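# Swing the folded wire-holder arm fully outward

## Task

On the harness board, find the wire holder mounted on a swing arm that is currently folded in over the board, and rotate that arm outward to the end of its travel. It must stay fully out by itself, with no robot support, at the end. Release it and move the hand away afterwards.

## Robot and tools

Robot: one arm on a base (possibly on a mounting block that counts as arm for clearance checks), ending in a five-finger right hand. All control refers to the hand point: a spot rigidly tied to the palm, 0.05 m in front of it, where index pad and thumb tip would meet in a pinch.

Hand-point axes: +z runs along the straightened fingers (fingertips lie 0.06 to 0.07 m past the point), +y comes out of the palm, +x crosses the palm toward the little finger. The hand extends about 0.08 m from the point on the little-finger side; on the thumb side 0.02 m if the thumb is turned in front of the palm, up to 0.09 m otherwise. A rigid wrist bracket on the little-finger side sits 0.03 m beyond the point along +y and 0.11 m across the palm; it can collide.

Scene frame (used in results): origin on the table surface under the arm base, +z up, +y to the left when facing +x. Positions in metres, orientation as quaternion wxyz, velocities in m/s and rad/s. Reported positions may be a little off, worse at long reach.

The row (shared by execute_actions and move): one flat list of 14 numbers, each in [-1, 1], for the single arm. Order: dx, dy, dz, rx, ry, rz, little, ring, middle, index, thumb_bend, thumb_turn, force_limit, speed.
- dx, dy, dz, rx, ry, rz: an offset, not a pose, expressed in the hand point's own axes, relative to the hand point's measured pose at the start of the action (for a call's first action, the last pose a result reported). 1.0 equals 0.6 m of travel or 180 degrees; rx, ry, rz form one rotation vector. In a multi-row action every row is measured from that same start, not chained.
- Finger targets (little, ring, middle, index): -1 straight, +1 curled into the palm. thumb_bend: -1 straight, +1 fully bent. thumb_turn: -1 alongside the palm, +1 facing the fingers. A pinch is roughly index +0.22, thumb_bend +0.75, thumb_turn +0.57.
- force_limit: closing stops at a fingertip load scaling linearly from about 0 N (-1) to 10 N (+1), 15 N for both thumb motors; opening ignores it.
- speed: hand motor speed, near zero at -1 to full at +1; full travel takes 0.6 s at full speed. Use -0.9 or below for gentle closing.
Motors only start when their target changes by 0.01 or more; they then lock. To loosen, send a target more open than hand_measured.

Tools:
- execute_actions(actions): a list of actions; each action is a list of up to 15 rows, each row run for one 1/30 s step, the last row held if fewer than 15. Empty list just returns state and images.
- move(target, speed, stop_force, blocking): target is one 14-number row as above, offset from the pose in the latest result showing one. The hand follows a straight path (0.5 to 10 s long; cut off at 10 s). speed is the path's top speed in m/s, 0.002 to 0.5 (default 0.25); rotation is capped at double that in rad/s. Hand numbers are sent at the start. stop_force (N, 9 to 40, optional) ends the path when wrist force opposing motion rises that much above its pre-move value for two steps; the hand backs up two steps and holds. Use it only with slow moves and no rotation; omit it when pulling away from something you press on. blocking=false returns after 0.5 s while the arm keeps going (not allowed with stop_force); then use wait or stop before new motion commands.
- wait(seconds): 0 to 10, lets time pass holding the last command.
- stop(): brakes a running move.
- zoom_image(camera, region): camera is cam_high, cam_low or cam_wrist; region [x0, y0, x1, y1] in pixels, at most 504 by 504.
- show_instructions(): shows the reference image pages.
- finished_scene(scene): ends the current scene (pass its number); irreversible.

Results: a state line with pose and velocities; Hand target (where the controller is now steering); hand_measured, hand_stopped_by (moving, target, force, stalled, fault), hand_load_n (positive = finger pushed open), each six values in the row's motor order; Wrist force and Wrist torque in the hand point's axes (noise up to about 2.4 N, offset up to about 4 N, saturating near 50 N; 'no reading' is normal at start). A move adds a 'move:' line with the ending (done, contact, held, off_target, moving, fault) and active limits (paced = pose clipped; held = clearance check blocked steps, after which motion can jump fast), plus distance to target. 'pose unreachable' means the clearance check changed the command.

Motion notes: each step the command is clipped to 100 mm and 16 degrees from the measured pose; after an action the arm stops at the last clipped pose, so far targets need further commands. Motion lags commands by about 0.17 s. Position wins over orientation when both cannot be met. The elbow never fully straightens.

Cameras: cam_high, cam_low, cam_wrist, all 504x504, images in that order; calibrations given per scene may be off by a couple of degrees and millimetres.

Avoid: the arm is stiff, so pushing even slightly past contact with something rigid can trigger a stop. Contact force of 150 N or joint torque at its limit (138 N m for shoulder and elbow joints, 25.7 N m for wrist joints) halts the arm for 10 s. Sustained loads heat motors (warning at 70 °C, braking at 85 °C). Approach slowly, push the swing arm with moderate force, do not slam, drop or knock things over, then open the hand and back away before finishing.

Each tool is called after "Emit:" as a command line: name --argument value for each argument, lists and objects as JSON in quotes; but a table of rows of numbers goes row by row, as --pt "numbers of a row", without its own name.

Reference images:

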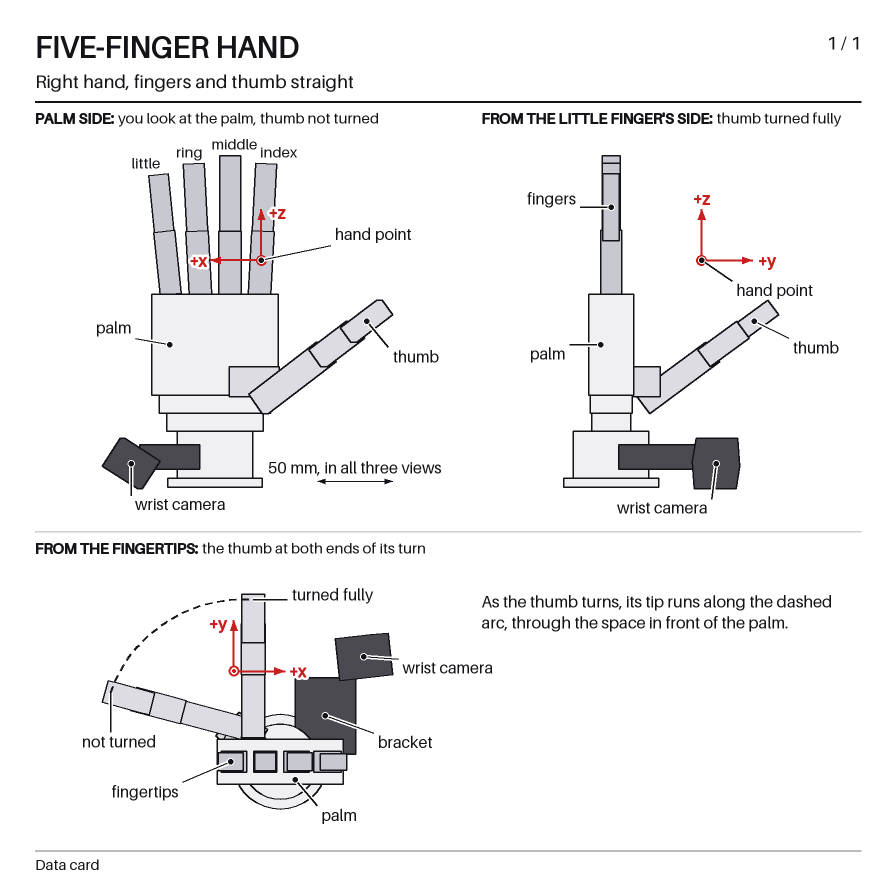

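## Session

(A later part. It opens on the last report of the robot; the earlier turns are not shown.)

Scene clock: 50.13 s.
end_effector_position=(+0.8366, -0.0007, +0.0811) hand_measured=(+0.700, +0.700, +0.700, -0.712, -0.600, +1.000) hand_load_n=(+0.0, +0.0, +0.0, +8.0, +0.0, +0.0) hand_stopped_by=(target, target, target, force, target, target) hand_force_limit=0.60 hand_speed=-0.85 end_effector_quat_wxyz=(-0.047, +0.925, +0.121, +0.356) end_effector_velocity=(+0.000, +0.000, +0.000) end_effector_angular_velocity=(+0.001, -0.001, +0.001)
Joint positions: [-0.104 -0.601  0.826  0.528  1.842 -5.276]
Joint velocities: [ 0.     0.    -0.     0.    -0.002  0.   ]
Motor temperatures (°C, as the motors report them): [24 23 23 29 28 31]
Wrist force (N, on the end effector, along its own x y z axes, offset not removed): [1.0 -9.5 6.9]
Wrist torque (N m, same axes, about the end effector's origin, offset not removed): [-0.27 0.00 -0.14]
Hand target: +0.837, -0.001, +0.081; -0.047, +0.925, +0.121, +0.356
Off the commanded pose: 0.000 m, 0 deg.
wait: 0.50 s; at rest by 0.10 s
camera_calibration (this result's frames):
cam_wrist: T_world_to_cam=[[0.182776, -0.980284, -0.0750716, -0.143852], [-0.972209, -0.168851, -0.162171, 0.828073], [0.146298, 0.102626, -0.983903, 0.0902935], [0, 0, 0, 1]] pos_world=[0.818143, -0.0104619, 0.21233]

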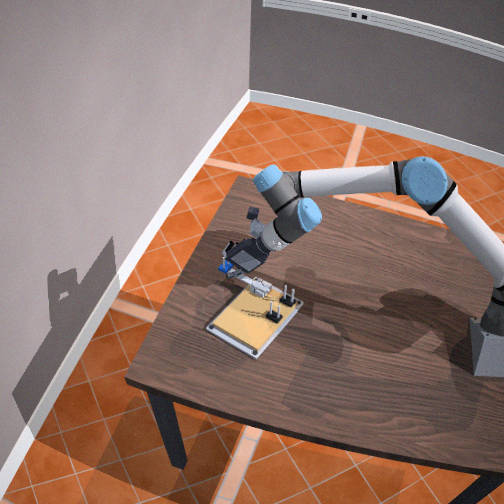

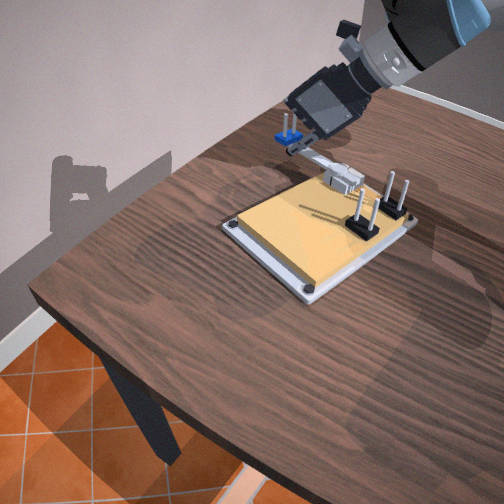

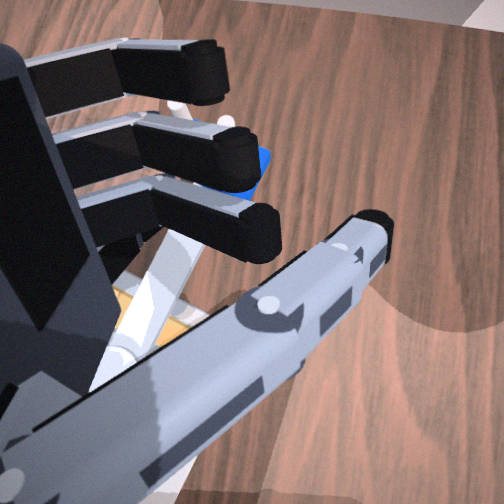

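Emit:
move --target '[0.0613, -0.0699, -0.1691, 0, 0, 0, 0.7, 0.7, 0.7, -1, -0.6, 1, 0.6, 0.8]' --speed 0.2

Emit:
zoom_image --camera "cam_low" --region '[230, 100, 390, 230]'

Scene clock: 52.47 s.
end_effector_position=(+0.7867, +0.0292, +0.1807) hand_measured=(+0.700, +0.700, +0.700, -1.000, -0.600, +1.000) hand_load_n=(+0.0, +0.0, +0.0, +0.0, +0.0, +0.0) hand_stopped_by=(target, target, target, target, target, target) hand_force_limit=0.60 hand_speed=0.80 end_effector_quat_wxyz=(-0.047, +0.925, +0.121, +0.356) end_effector_velocity=(-0.001, +0.001, +0.002) end_effector_angular_velocity=(+0.000, -0.000, +0.000)
Joint positions: [ 0.024 -0.73   0.907  0.604  1.935 -5.182]
Joint velocities: [ 0.004 -0.003  0.001  0.002  0.002  0.003]
Motor temperatures (°C, as the motors report them): [24 23 23 29 28 31]
Wrist force (N, on the end effector, along its own x y z axes, offset not removed): [-0.3 -1.2 1.7]
Wrist torque (N m, same axes, about the end effector's origin, offset not removed): [-0.36 0.03 -0.23]
Hand target: +0.787, +0.029, +0.181; -0.047, +0.925, +0.121, +0.356
Off the commanded pose: 0.000 m, 0 deg.
move: done
camera_calibration (this result's frames):
cam_wrist: T_world_to_cam=[[0.182813, -0.980294, -0.0748542, -0.0980094], [-0.972205, -0.168925, -0.162116, 0.800721], [0.146277, 0.102411, -0.983928, 0.192605], [0, 0, 0, 1]] pos_world=[0.768209, 0.0194592, 0.311983]

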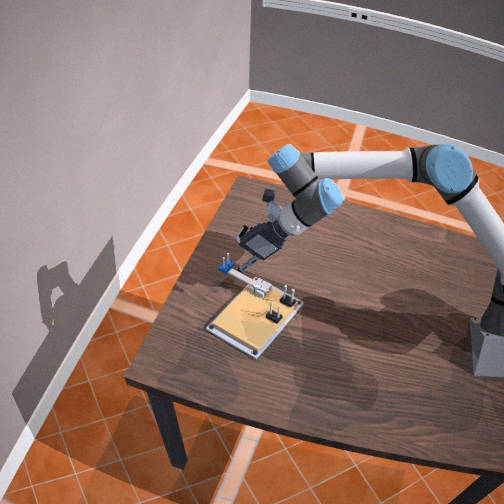

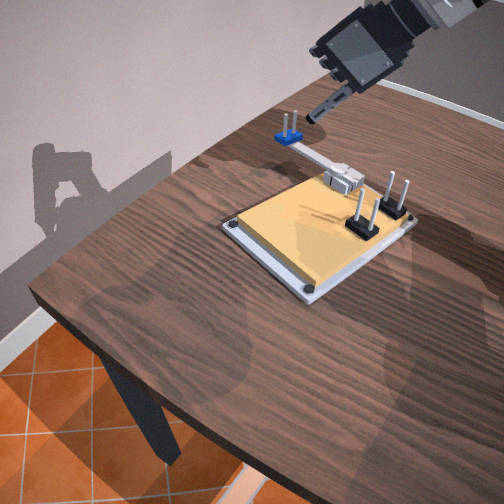

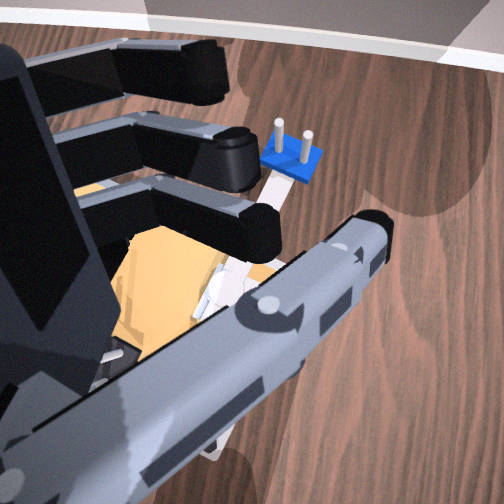

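Region (230, 100, 390, 230) of cam_low's 504x504 image, scaled by 3.150, with more detail than that image has; it fills the top 410 rows of this view, and the rest is white.

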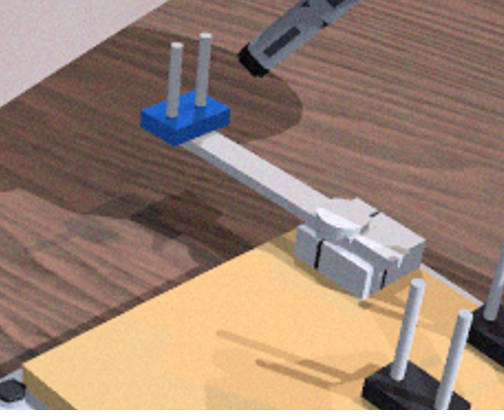

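Emit:
move --target '[0.03, 0.0, -0.13, 0, 0, 0, 0.7, 0.7, 0.7, -1, -0.6, 1, 0.6, 0.8]' --speed 0.3

Scene clock: 53.87 s.
end_effector_position=(+0.7492, +0.0192, +0.2504) hand_measured=(+0.700, +0.700, +0.700, -1.000, -0.600, +1.000) hand_load_n=(+0.0, +0.0, +0.0, +0.0, +0.0, +0.0) hand_stopped_by=(target, target, target, target, target, target) hand_force_limit=0.60 hand_speed=0.80 end_effector_quat_wxyz=(-0.047, +0.925, +0.121, +0.356) end_effector_velocity=(-0.001, -0.001, +0.002) end_effector_angular_velocity=(+0.000, -0.000, -0.000)
Joint positions: [ 0.083 -0.836  0.944  0.691  1.977 -5.137]
Joint velocities: [ 0.002 -0.003  0.001  0.003  0.001  0.002]
Motor temperatures (°C, as the motors report them): [24 23 23 29 28 31]
Wrist force (N, on the end effector, along its own x y z axes, offset not removed): [1.3 0.3 0.1]
Wrist torque (N m, same axes, about the end effector's origin, offset not removed): [0.04 -0.11 -0.14]
Hand target: +0.749, +0.019, +0.251; -0.047, +0.925, +0.121, +0.356
Off the commanded pose: 0.000 m, 0 deg.
move: done
camera_calibration (this result's frames):
cam_wrist: T_world_to_cam=[[0.182826, -0.9803, -0.0747488, -0.0957901], [-0.972204, -0.168957, -0.162091, 0.773875], [0.146269, 0.102306, -0.983941, 0.267664], [0, 0, 0, 1]] pos_world=[0.730726, 0.00946494, 0.381644]

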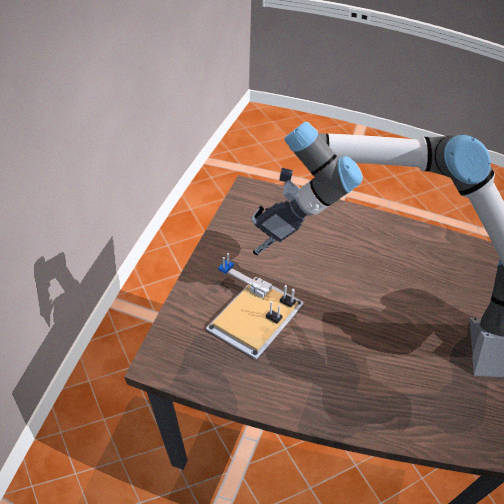

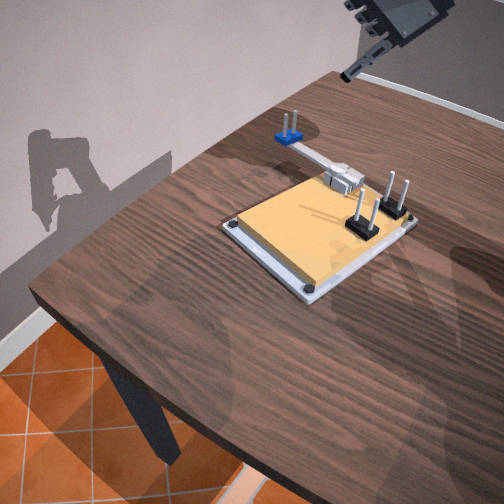

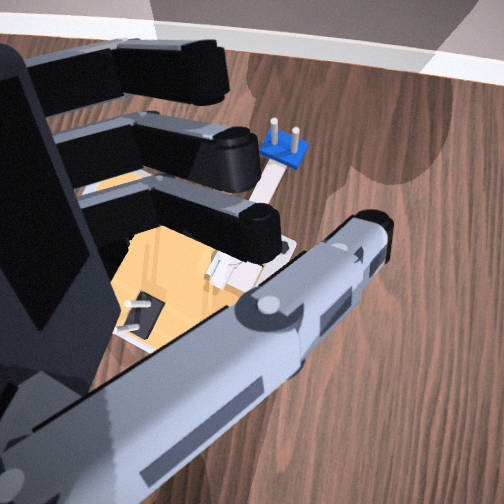

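Emit:
finished_scene --scene 1

The scene is finished: the task was done.


## Next scene

The same job, from a new start.

Emit:
execute_actions --actions '[]'

Scene clock: 0.00 s.
end_effector_position=(+0.7870, -0.0443, +0.3600) hand_measured=(-1.000, -1.000, -1.000, -1.000, -1.000, -1.000) hand_load_n=(+0.0, +0.0, +0.0, +0.0, +0.0, +0.0) hand_stopped_by=(target, target, target, target, target, target) hand_force_limit=0.00 hand_speed=-0.80 end_effector_quat_wxyz=(+0.029, +0.741, +0.335, +0.581) end_effector_velocity=(-0.000, +0.000, -0.000) end_effector_angular_velocity=(+0.000, -0.000, +0.001)
Joint positions: [-0.082 -1.176  1.319  0.249  1.488  0.444]
Joint velocities: [ 0.  0.  0. -0. -0. -0.]
Motor temperatures (°C, as the motors report them): [24 23 23 29 28 31]
Wrist force (N, on the end effector, along its own x y z axes, offset not removed): no reading
Wrist torque (N m, same axes, about the end effector's origin, offset not removed): no reading
Hand target: +0.787, -0.044, +0.360; +0.029, +0.741, +0.335, +0.581
camera_calibration (this result's frames):
cam_wrist: T_world_to_cam=[[0.453579, -0.823991, 0.339566, -0.512079], [-0.597495, -0.563857, -0.570144, 0.652173], [0.66126, 0.0557169, -0.748085, -0.11583], [0, 0, 0, 1]] pos_world=[0.698533, -0.0477624, 0.459066]

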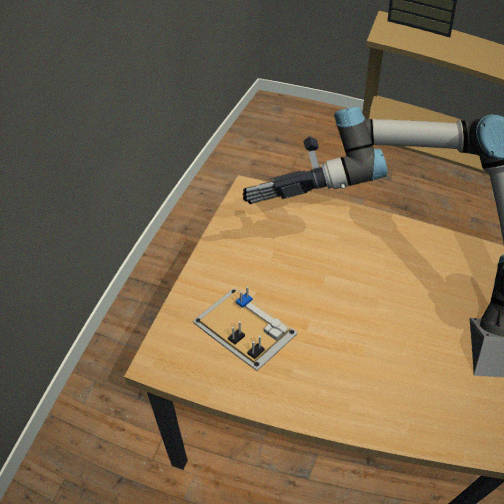

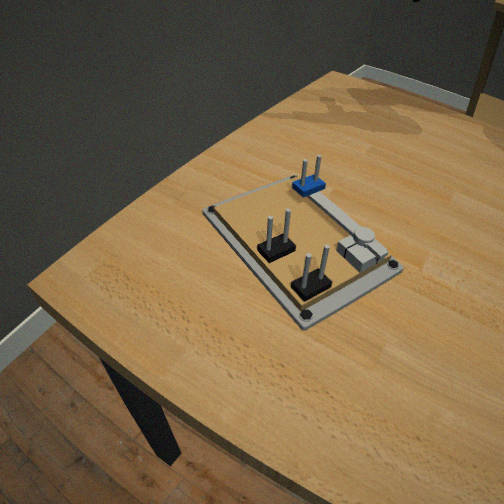

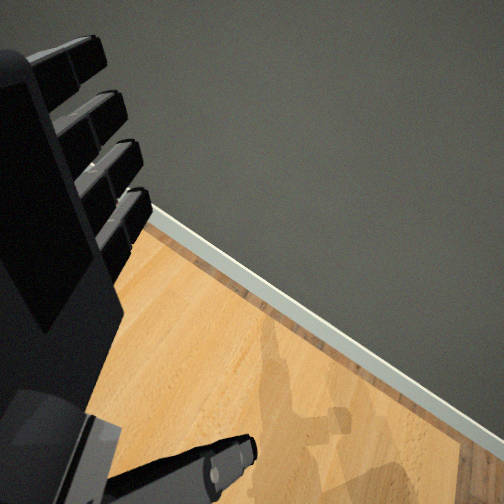

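Emit:
zoom_image --camera "cam_low" --region '[195, 145, 415, 335]'

Emit:
zoom_image --camera "cam_high" --region '[185, 280, 305, 375]'

Emit:
zoom_image --camera "cam_low" --region '[280, 150, 410, 280]'

Region (195, 145, 415, 335) of cam_low's 504x504 image, scaled by 2.291, with more detail than that image has; it fills the top 435 rows of this view, and the rest is white.

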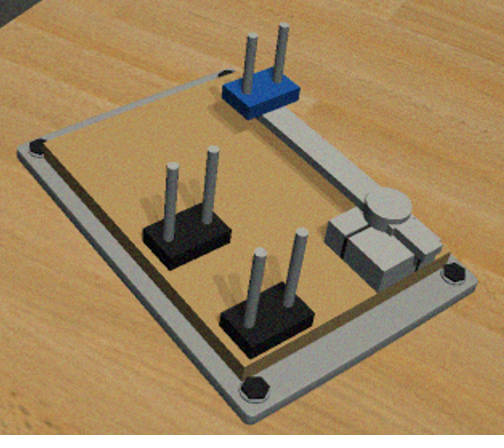

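Region (185, 280, 305, 375) of cam_high's 504x504 image, scaled by 4.200, with more detail than that image has; it fills the top 399 rows of this view, and the rest is white.

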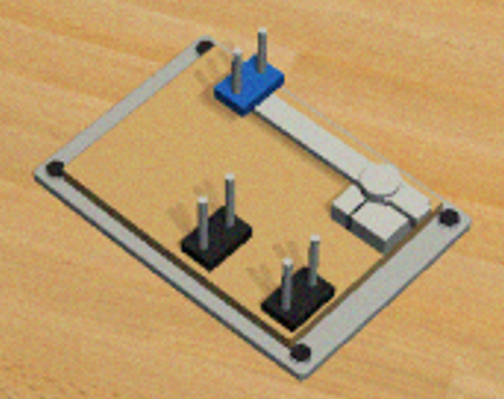

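Region (280, 150, 410, 280) of cam_low's 504x504 image, scaled by 3.877, with more detail than that image has.

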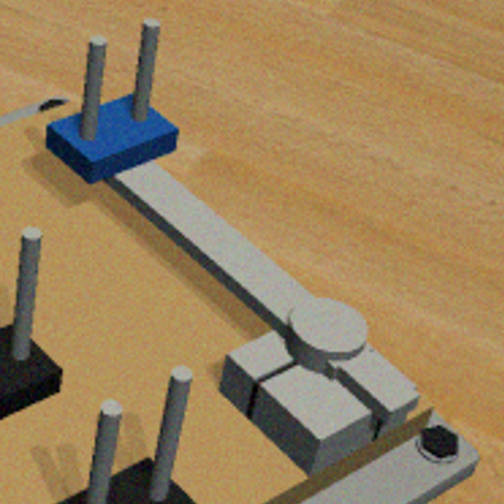

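Emit:
zoom_image --camera "cam_low" --region '[330, 215, 410, 280]'

Emit:
zoom_image --camera "cam_high" --region '[225, 280, 305, 345]'

Emit:
zoom_image --camera "cam_low" --region '[280, 150, 350, 210]'

Emit:
zoom_image --camera "cam_high" --region '[235, 130, 355, 220]'

Region (330, 215, 410, 280) of cam_low's 504x504 image, scaled by 6.300, with more detail than that image has; it fills the top 410 rows of this view, and the rest is white.

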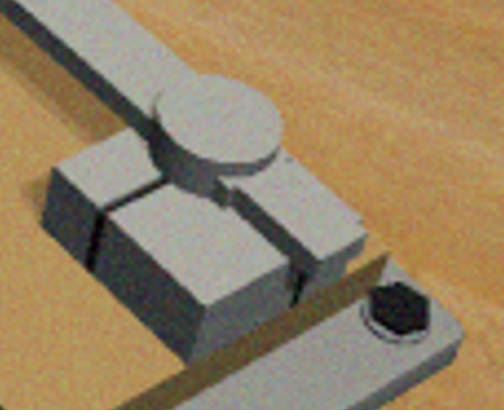

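Region (225, 280, 305, 345) of cam_high's 504x504 image, scaled by 6.300, with more detail than that image has; it fills the top 410 rows of this view, and the rest is white.

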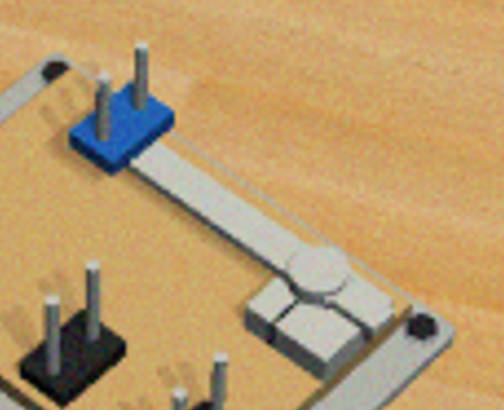

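Region (280, 150, 350, 210) of cam_low's 504x504 image, scaled by 7.200, with more detail than that image has; it fills the top 432 rows of this view, and the rest is white.

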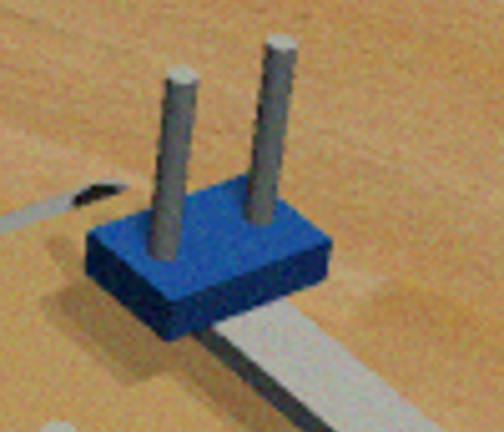

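Region (235, 130, 355, 220) of cam_high's 504x504 image, scaled by 4.200, with more detail than that image has; it fills the top 378 rows of this view, and the rest is white.

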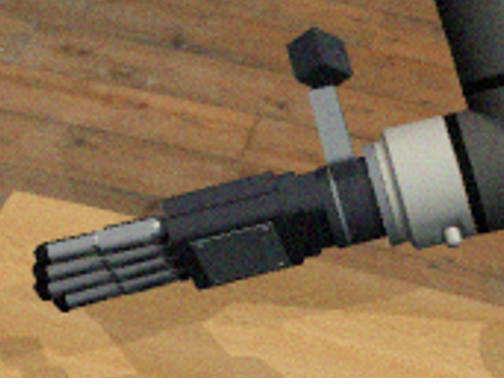

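Emit:
move --target '[-0.1459, -0.3950, 0.1886, 0.0776, -0.2089, -0.0279, 0.85, 0.85, 0.85, -1, -0.8, 1, 0, 0.6]' --speed 0.4

Emit:
zoom_image --camera "cam_low" --region '[270, 140, 410, 280]'

Emit:
zoom_image --camera "cam_high" --region '[215, 265, 305, 345]'

Scene clock: 16.20 s.
end_effector_position=(+0.7685, +0.1318, +0.1476) hand_measured=(+0.850, +0.850, +0.850, -1.000, -0.800, +1.000) hand_load_n=(+0.0, +0.0, +0.0, +0.0, +0.0, +0.0) hand_stopped_by=(target, target, target, target, target, target) hand_force_limit=0.00 hand_speed=0.60 end_effector_quat_wxyz=(+0.071, +0.871, +0.407, +0.267) end_effector_velocity=(+0.001, +0.002, -0.002) end_effector_angular_velocity=(-0.004, +0.015, -0.003)
Joint positions: [ 0.152 -0.533  0.831  0.697  2.124  0.655]
Joint velocities: [ 0.002  0.021 -0.035  0.033  0.007  0.014]
Motor temperatures (°C, as the motors report them): [24 23 23 29 28 31]
Wrist force (N, on the end effector, along its own x y z axes, offset not removed): [0.5 0.0 0.4]
Wrist torque (N m, same axes, about the end effector's origin, offset not removed): [-0.13 0.01 -0.15]
Hand target: +0.769, +0.132, +0.147; +0.071, +0.871, +0.407, +0.266
Off the commanded pose: 0.000 m, 0 deg.
move: done
camera_calibration (this result's frames):
cam_wrist: T_world_to_cam=[[0.612773, -0.733984, 0.292878, -0.4138], [-0.781261, -0.618424, 0.0847554, 0.671059], [0.118913, -0.28075, -0.952386, 0.219028], [0, 0, 0, 1]] pos_world=[0.751792, 0.172768, 0.272916]

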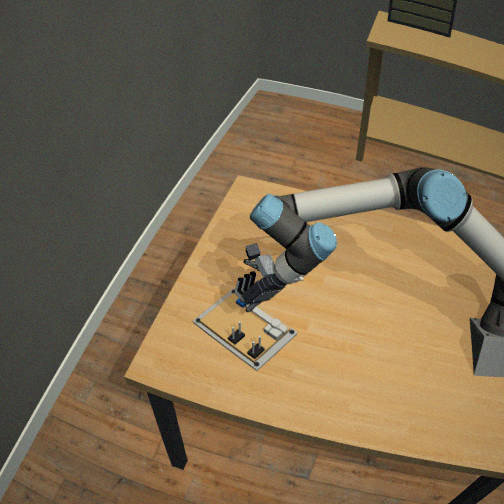

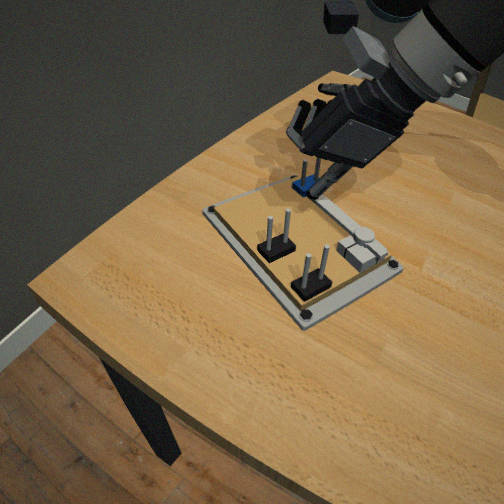

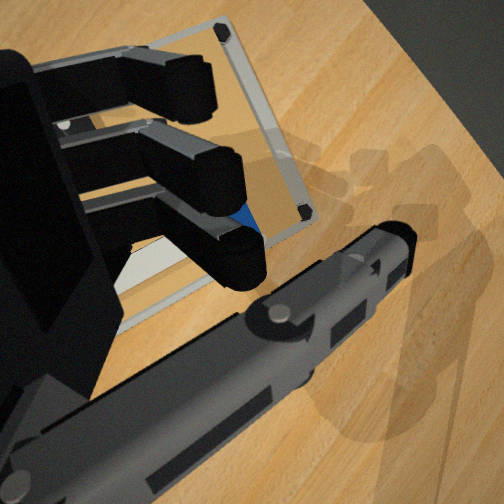

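Region (270, 140, 410, 280) of cam_low's 504x504 image, scaled by 3.600, with more detail than that image has.

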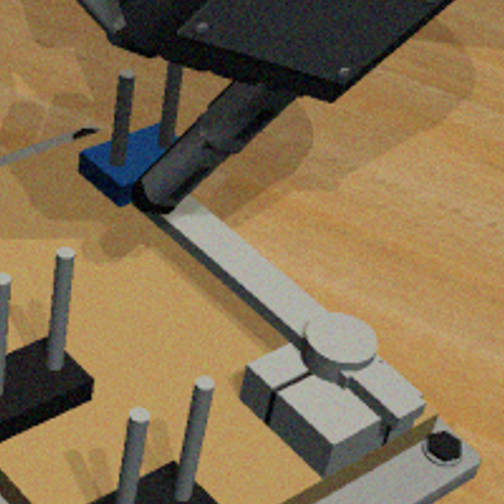

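Region (215, 265, 305, 345) of cam_high's 504x504 image, scaled by 5.600, with more detail than that image has.

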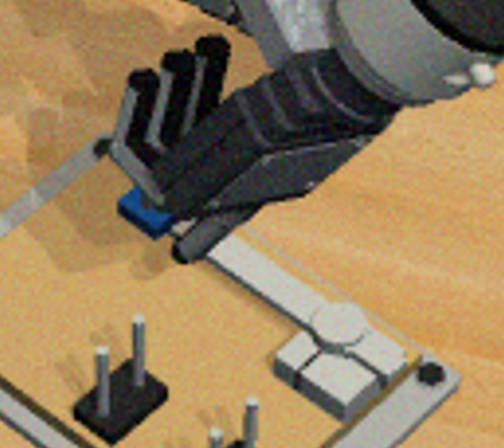

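Emit:
execute_actions --actions '[]'

Scene clock: 17.13 s.
end_effector_position=(+0.7687, +0.1320, +0.1474) hand_measured=(+0.850, +0.850, +0.850, -1.000, -0.800, +1.000) hand_load_n=(+0.0, +0.0, +0.0, +0.0, +0.0, +0.0) hand_stopped_by=(target, target, target, target, target, target) hand_force_limit=0.00 hand_speed=0.60 end_effector_quat_wxyz=(+0.071, +0.871, +0.407, +0.266) end_effector_velocity=(+0.000, -0.000, +0.000) end_effector_angular_velocity=(-0.000, -0.000, -0.000)
Joint positions: [ 0.153 -0.53   0.826  0.701  2.125  0.656]
Joint velocities: [ 0. -0. -0.  0.  0. -0.]
Motor temperatures (°C, as the motors report them): [24 23 23 29 28 31]
Wrist force (N, on the end effector, along its own x y z axes, offset not removed): [0.8 0.6 -0.3]
Wrist torque (N m, same axes, about the end effector's origin, offset not removed): [0.04 -0.05 -0.10]
Hand target: +0.769, +0.132, +0.147; +0.071, +0.871, +0.407, +0.266
Off the commanded pose: 0.000 m, 0 deg.
camera_calibration (this result's frames):
cam_wrist: T_world_to_cam=[[0.612995, -0.734136, 0.292029, -0.413688], [-0.781385, -0.618017, 0.0865571, 0.671071], [0.116934, -0.281247, -0.952484, 0.220466], [0, 0, 0, 1]] pos_world=[0.752174, 0.173035, 0.272714]

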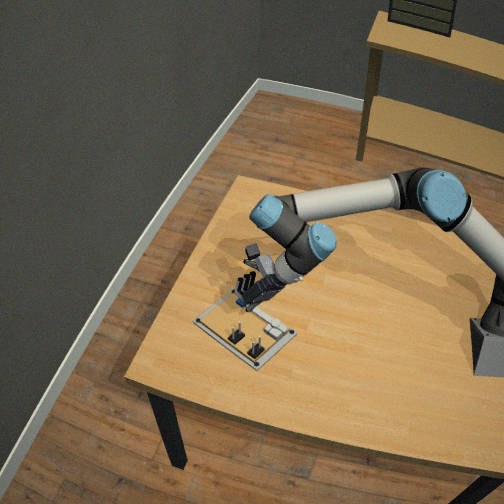

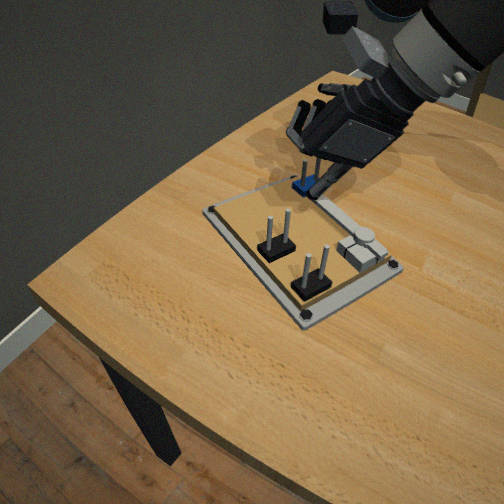

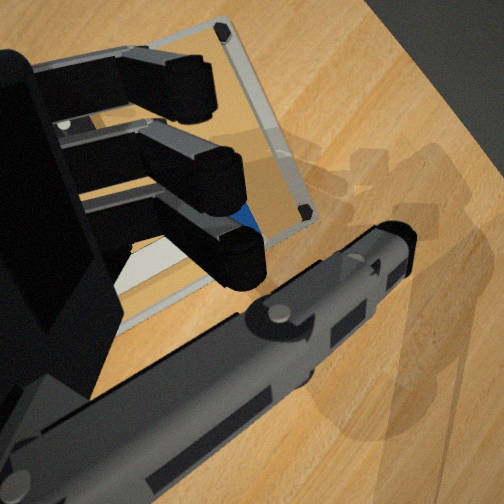

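Emit:
zoom_image --camera "cam_low" --region '[240, 130, 420, 310]'

Emit:
zoom_image --camera "cam_high" --region '[190, 250, 310, 370]'

Region (240, 130, 420, 310) of cam_low's 504x504 image, scaled by 2.800, with more detail than that image has.

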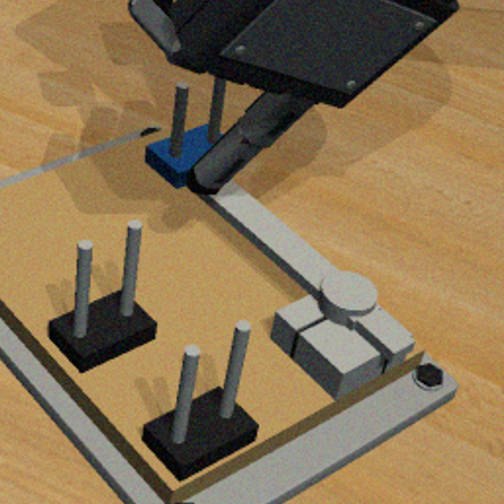

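Region (190, 250, 310, 370) of cam_high's 504x504 image, scaled by 4.200, with more detail than that image has.

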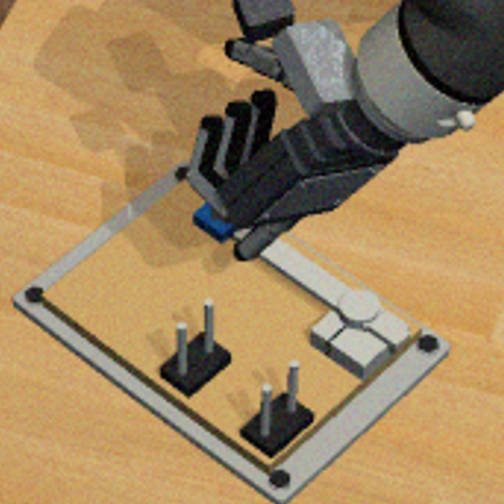

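Emit:
move --target '[-0.025, -0.021, 0.0523, 0, 0, 0, 0.85, 0.85, 0.85, -1, -0.8, 1, 0, 0.6]' --speed 0.06 --stop_force 9

Scene clock: 19.87 s.
end_effector_position=(+0.7687, +0.1320, +0.1107) hand_measured=(+0.850, +0.850, +0.850, -1.000, -0.800, +1.000) hand_load_n=(+0.0, +0.0, +0.0, +0.0, +0.0, +0.0) hand_stopped_by=(target, target, target, target, target, target) hand_force_limit=0.00 hand_speed=0.60 end_effector_quat_wxyz=(+0.071, +0.871, +0.407, +0.266) end_effector_velocity=(+0.000, -0.000, -0.003) end_effector_angular_velocity=(-0.001, -0.000, -0.000)
Joint positions: [ 0.122 -0.522  0.889  0.615  2.108  0.627]
Joint velocities: [-0.002  0.001  0.005 -0.007 -0.001 -0.003]
Motor temperatures (°C, as the motors report them): [24 23 23 29 28 31]
Wrist force (N, on the end effector, along its own x y z axes, offset not removed): [-0.1 -1.3 1.0]
Wrist torque (N m, same axes, about the end effector's origin, offset not removed): [-0.27 0.07 -0.26]
Hand target: +0.769, +0.132, +0.110; +0.071, +0.871, +0.407, +0.266
Off the commanded pose: 0.000 m, 0 deg.
move: done
camera_calibration (this result's frames):
cam_wrist: T_world_to_cam=[[0.613, -0.734161, 0.291956, -0.402971], [-0.781393, -0.618004, 0.0865856, 0.674298], [0.116862, -0.281209, -0.952504, 0.185619], [0, 0, 0, 1]] pos_world=[0.752221, 0.17307, 0.236068]

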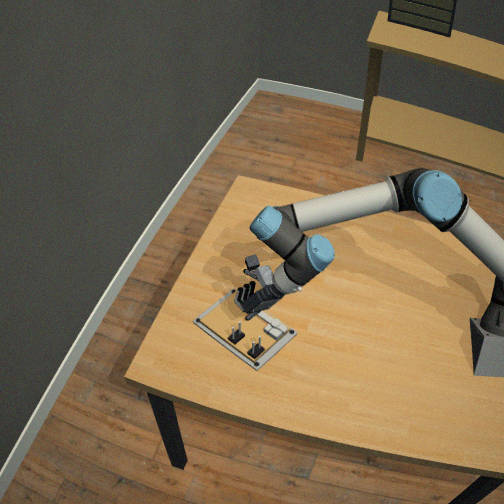

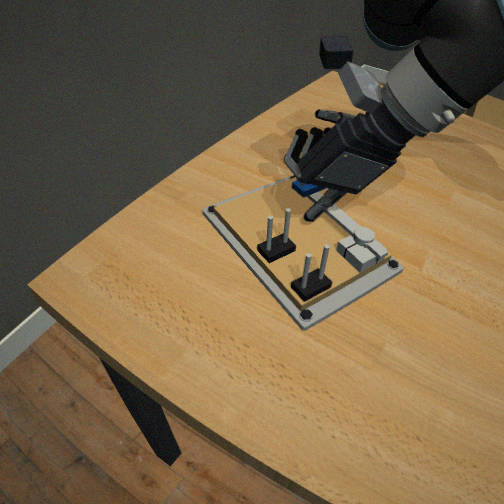

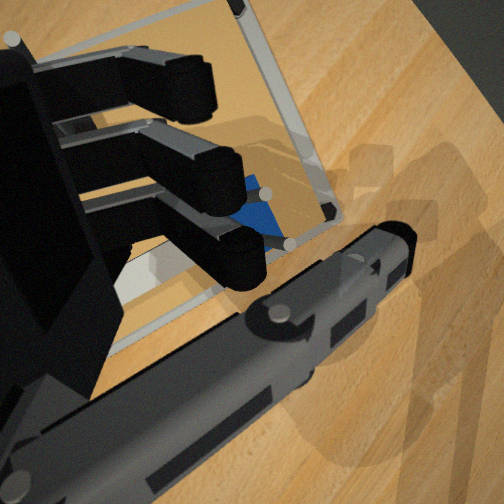

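Emit:
zoom_image --camera "cam_low" --region '[240, 130, 420, 310]'

Emit:
zoom_image --camera "cam_high" --region '[190, 250, 310, 370]'

Region (240, 130, 420, 310) of cam_low's 504x504 image, scaled by 2.800, with more detail than that image has.

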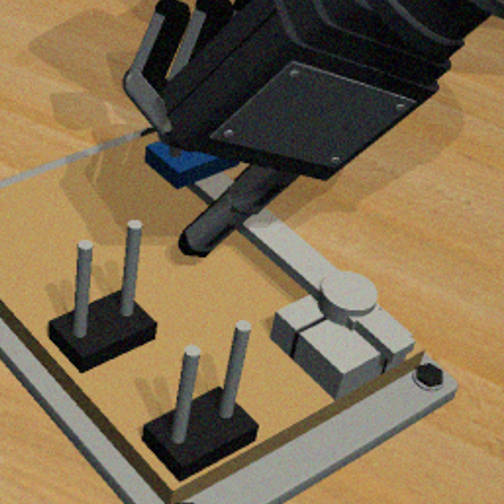

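Region (190, 250, 310, 370) of cam_high's 504x504 image, scaled by 4.200, with more detail than that image has.

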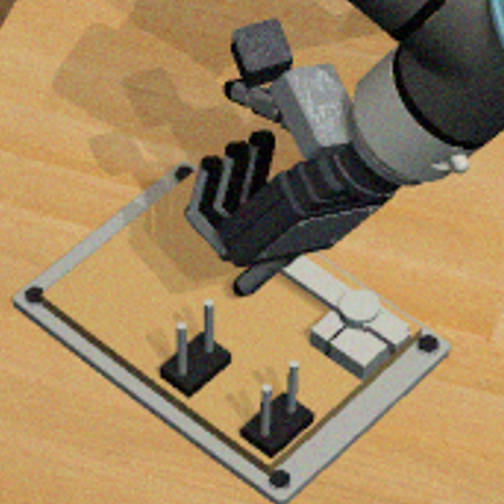

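Emit:
move --target '[-0.1523, -0.009, -0.0696, 0, 0, 0, 0.85, 0.85, 0.85, -1, -0.8, 1, 0, 0.6]' --speed 0.06 --stop_force 15

Scene clock: 25.00 s.
end_effector_position=(+0.6953, +0.0639, +0.1071) hand_measured=(+0.850, +0.850, +0.850, -1.000, -0.800, +1.000) hand_load_n=(+0.0, +0.0, +0.0, -2.0, +0.0, +0.0) hand_stopped_by=(target, target, target, target, target, target) hand_force_limit=0.00 hand_speed=0.60 end_effector_quat_wxyz=(+0.071, +0.871, +0.407, +0.266) end_effector_velocity=(-0.002, -0.002, +0.000) end_effector_angular_velocity=(+0.001, -0.001, +0.001)
Joint positions: [ 0.052 -0.789  1.325  0.413  2.068  0.561]
Joint velocities: [-0.002 -0.008  0.012 -0.006 -0.002 -0.003]
Motor temperatures (°C, as the motors report them): [24 23 23 29 28 31]
Wrist force (N, on the end effector, along its own x y z axes, offset not removed): [3.1 2.5 0.5]
Wrist torque (N m, same axes, about the end effector's origin, offset not removed): [-0.13 0.02 0.01]
Hand target: +0.695, +0.064, +0.107; +0.071, +0.871, +0.407, +0.266
Off the commanded pose: 0.000 m, 0 deg.
move: done
camera_calibration (this result's frames):
cam_wrist: T_world_to_cam=[[0.613009, -0.734216, 0.291799, -0.406881], [-0.781409, -0.617974, 0.0866526, 0.575145], [0.116703, -0.281133, -0.952546, 0.171733], [0, 0, 0, 1]] pos_world=[0.678803, 0.104966, 0.232474]

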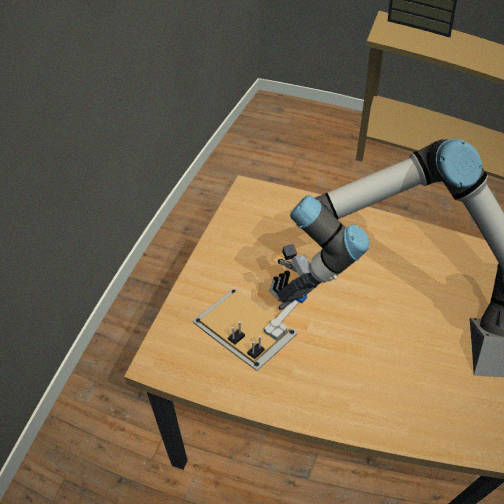

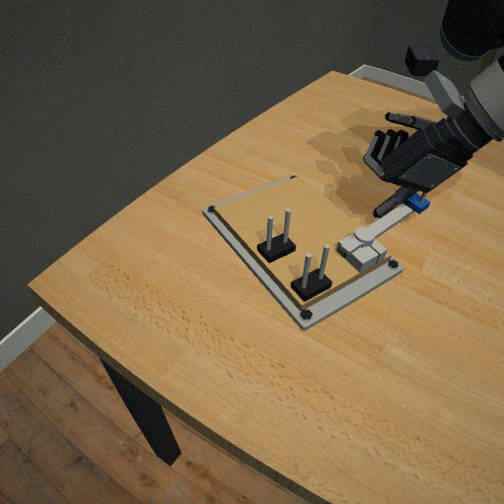

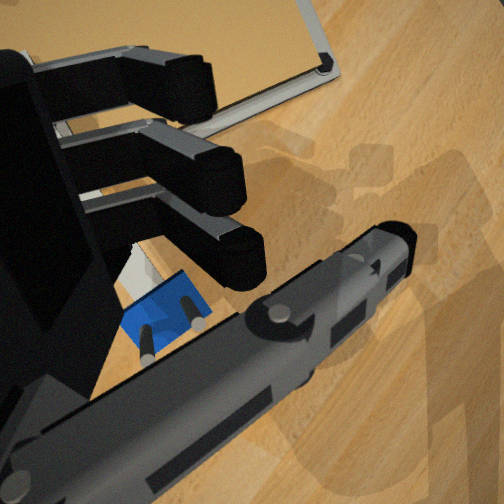

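Emit:
zoom_image --camera "cam_low" --region '[290, 130, 470, 310]'

Emit:
zoom_image --camera "cam_high" --region '[220, 250, 340, 370]'

Region (290, 130, 470, 310) of cam_low's 504x504 image, scaled by 2.800, with more detail than that image has.

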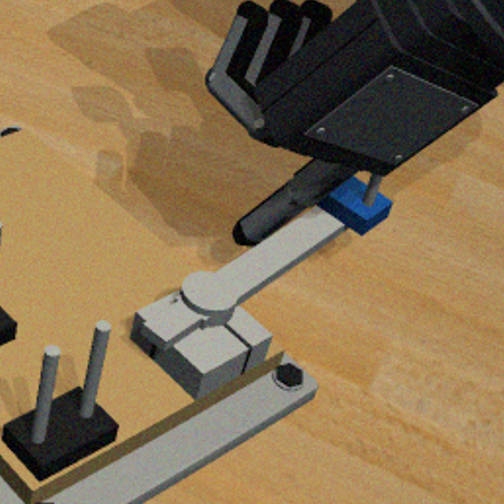

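Region (220, 250, 340, 370) of cam_high's 504x504 image, scaled by 4.200, with more detail than that image has.

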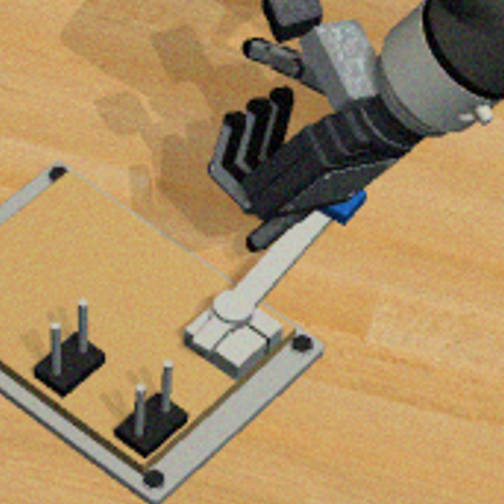

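Emit:
move --target '[-0.006, -0.0293, -0.0146, 0, 0, 0, 0.85, 0.85, 0.85, -1, -0.8, 1, 0, 0.6]' --speed 0.01 --stop_force 9

Scene clock: 26.97 s.
end_effector_position=(+0.6870, +0.0673, +0.1073) hand_measured=(+0.850, +0.850, +0.850, -0.998, -0.800, +1.000) hand_load_n=(+0.0, +0.0, +0.0, -11.0, +0.0, +0.0) hand_stopped_by=(target, target, target, target, target, target) hand_force_limit=0.00 hand_speed=0.60 end_effector_quat_wxyz=(+0.071, +0.871, +0.407, +0.266) end_effector_velocity=(+0.003, -0.001, -0.000) end_effector_angular_velocity=(+0.000, -0.000, +0.004)
Joint positions: [ 0.06  -0.798  1.351  0.4    2.073  0.568]
Joint velocities: [-0.004  0.003 -0.009  0.005 -0.004 -0.006]
Motor temperatures (°C, as the motors report them): [24 23 23 29 28 31]
Wrist force (N, on the end effector, along its own x y z axes, offset not removed): [6.8 14.2 1.6]
Wrist torque (N m, same axes, about the end effector's origin, offset not removed): [-0.51 0.13 0.14]
Hand target: +0.687, +0.067, +0.107; +0.071, +0.871, +0.407, +0.266
Off the commanded pose: 0.011 m, 0 deg.
move: contact
camera_calibration (this result's frames):
cam_wrist: T_world_to_cam=[[0.612767, -0.734362, 0.29194, -0.399247], [-0.78158, -0.617778, 0.0865055, 0.570924], [0.116828, -0.281182, -0.952517, 0.173676], [0, 0, 0, 1]] pos_world=[0.670578, 0.108347, 0.232597]

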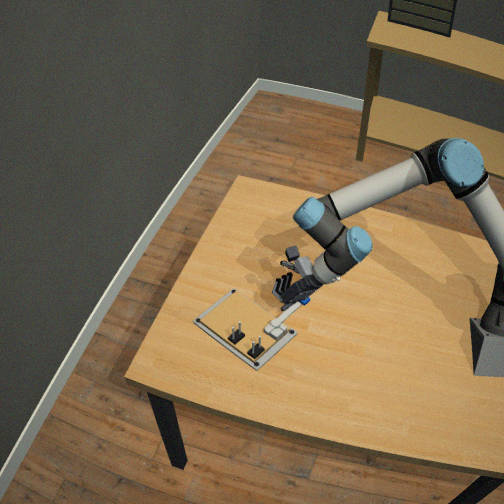

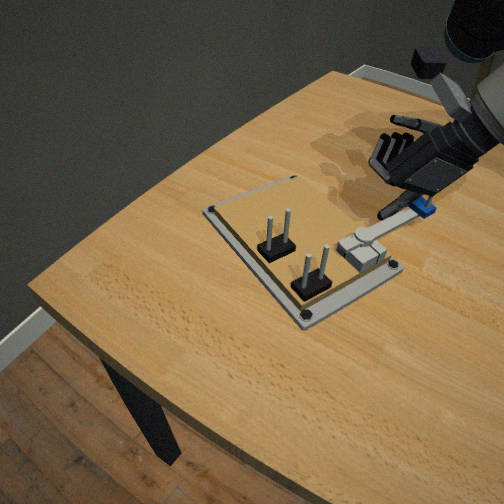

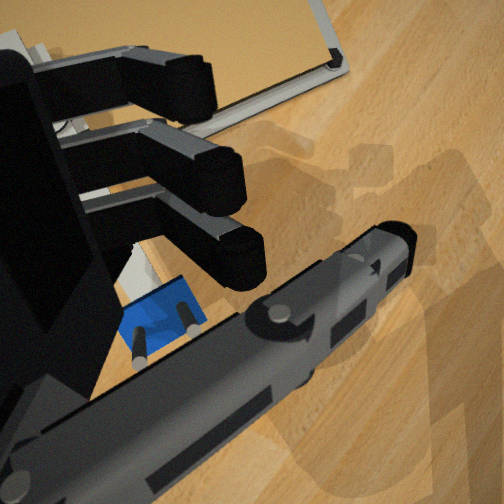

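Emit:
move --target '[0.099, 0.0984, -0.1882, 0, 0, 0, 0.85, 0.85, 0.85, -1, -0.8, 1, 0, 0.6]' --speed 0.2

Scene clock: 29.30 s.
end_effector_position=(+0.6989, +0.0621, +0.2469) hand_measured=(+0.850, +0.850, +0.850, -1.000, -0.800, +1.000) hand_load_n=(+0.0, +0.0, +0.0, +0.0, +0.0, +0.0) hand_stopped_by=(target, target, target, target, target, target) hand_force_limit=0.00 hand_speed=0.60 end_effector_quat_wxyz=(+0.071, +0.871, +0.407, +0.266) end_effector_velocity=(+0.000, -0.000, +0.003) end_effector_angular_velocity=(-0.001, +0.002, -0.002)
Joint positions: [ 0.182 -0.824  1.077  0.76   2.141  0.686]
Joint velocities: [ 0.002  0.003 -0.012  0.012  0.003  0.005]
Motor temperatures (°C, as the motors report them): [24 23 23 29 28 31]
Wrist force (N, on the end effector, along its own x y z axes, offset not removed): [0.9 0.0 0.8]
Wrist torque (N m, same axes, about the end effector's origin, offset not removed): [-0.08 -0.12 -0.02]
Hand target: +0.699, +0.062, +0.247; +0.071, +0.871, +0.407, +0.266
Off the commanded pose: 0.000 m, 0 deg.
move: done
camera_calibration (this result's frames):
cam_wrist: T_world_to_cam=[[0.612722, -0.734264, 0.292282, -0.451108], [-0.781564, -0.617819, 0.0863517, 0.564915], [0.117173, -0.281347, -0.952426, 0.303633], [0, 0, 0, 1]] pos_world=[0.682343, 0.103209, 0.372257]

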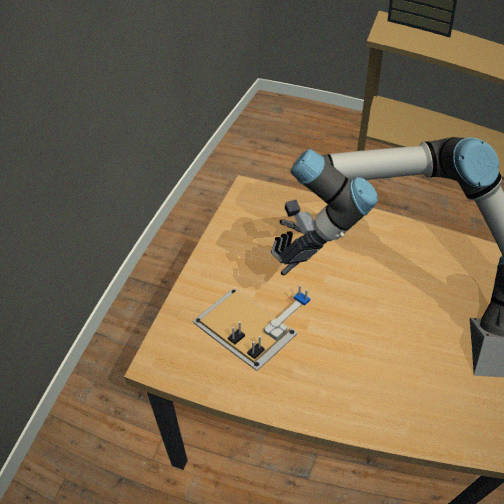

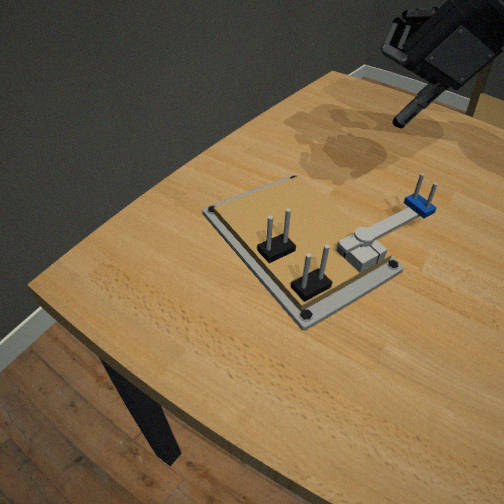

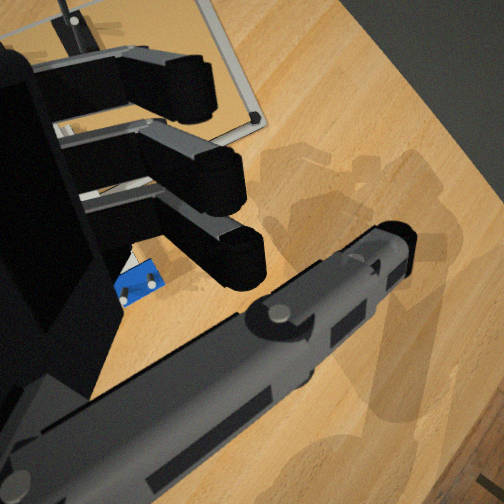

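Emit:
zoom_image --camera "cam_low" --region '[280, 150, 460, 330]'

Emit:
zoom_image --camera "cam_high" --region '[190, 260, 330, 380]'

Region (280, 150, 460, 330) of cam_low's 504x504 image, scaled by 2.800, with more detail than that image has.

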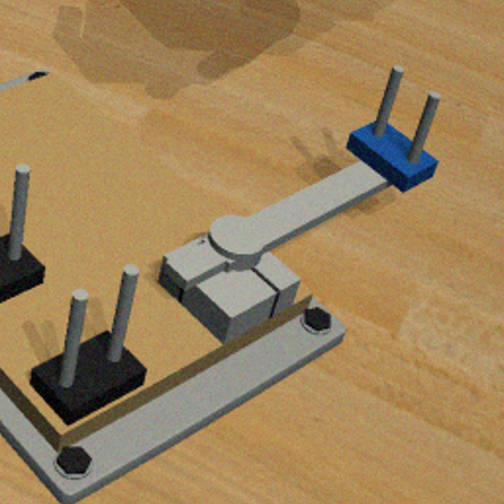

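Region (190, 260, 330, 380) of cam_high's 504x504 image, scaled by 3.600, with more detail than that image has; it fills the top 432 rows of this view, and the rest is white.

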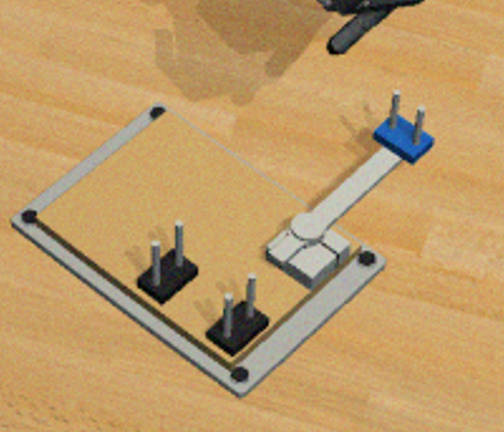

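Emit:
finished_scene --scene 2

The scene is finished: the task was done.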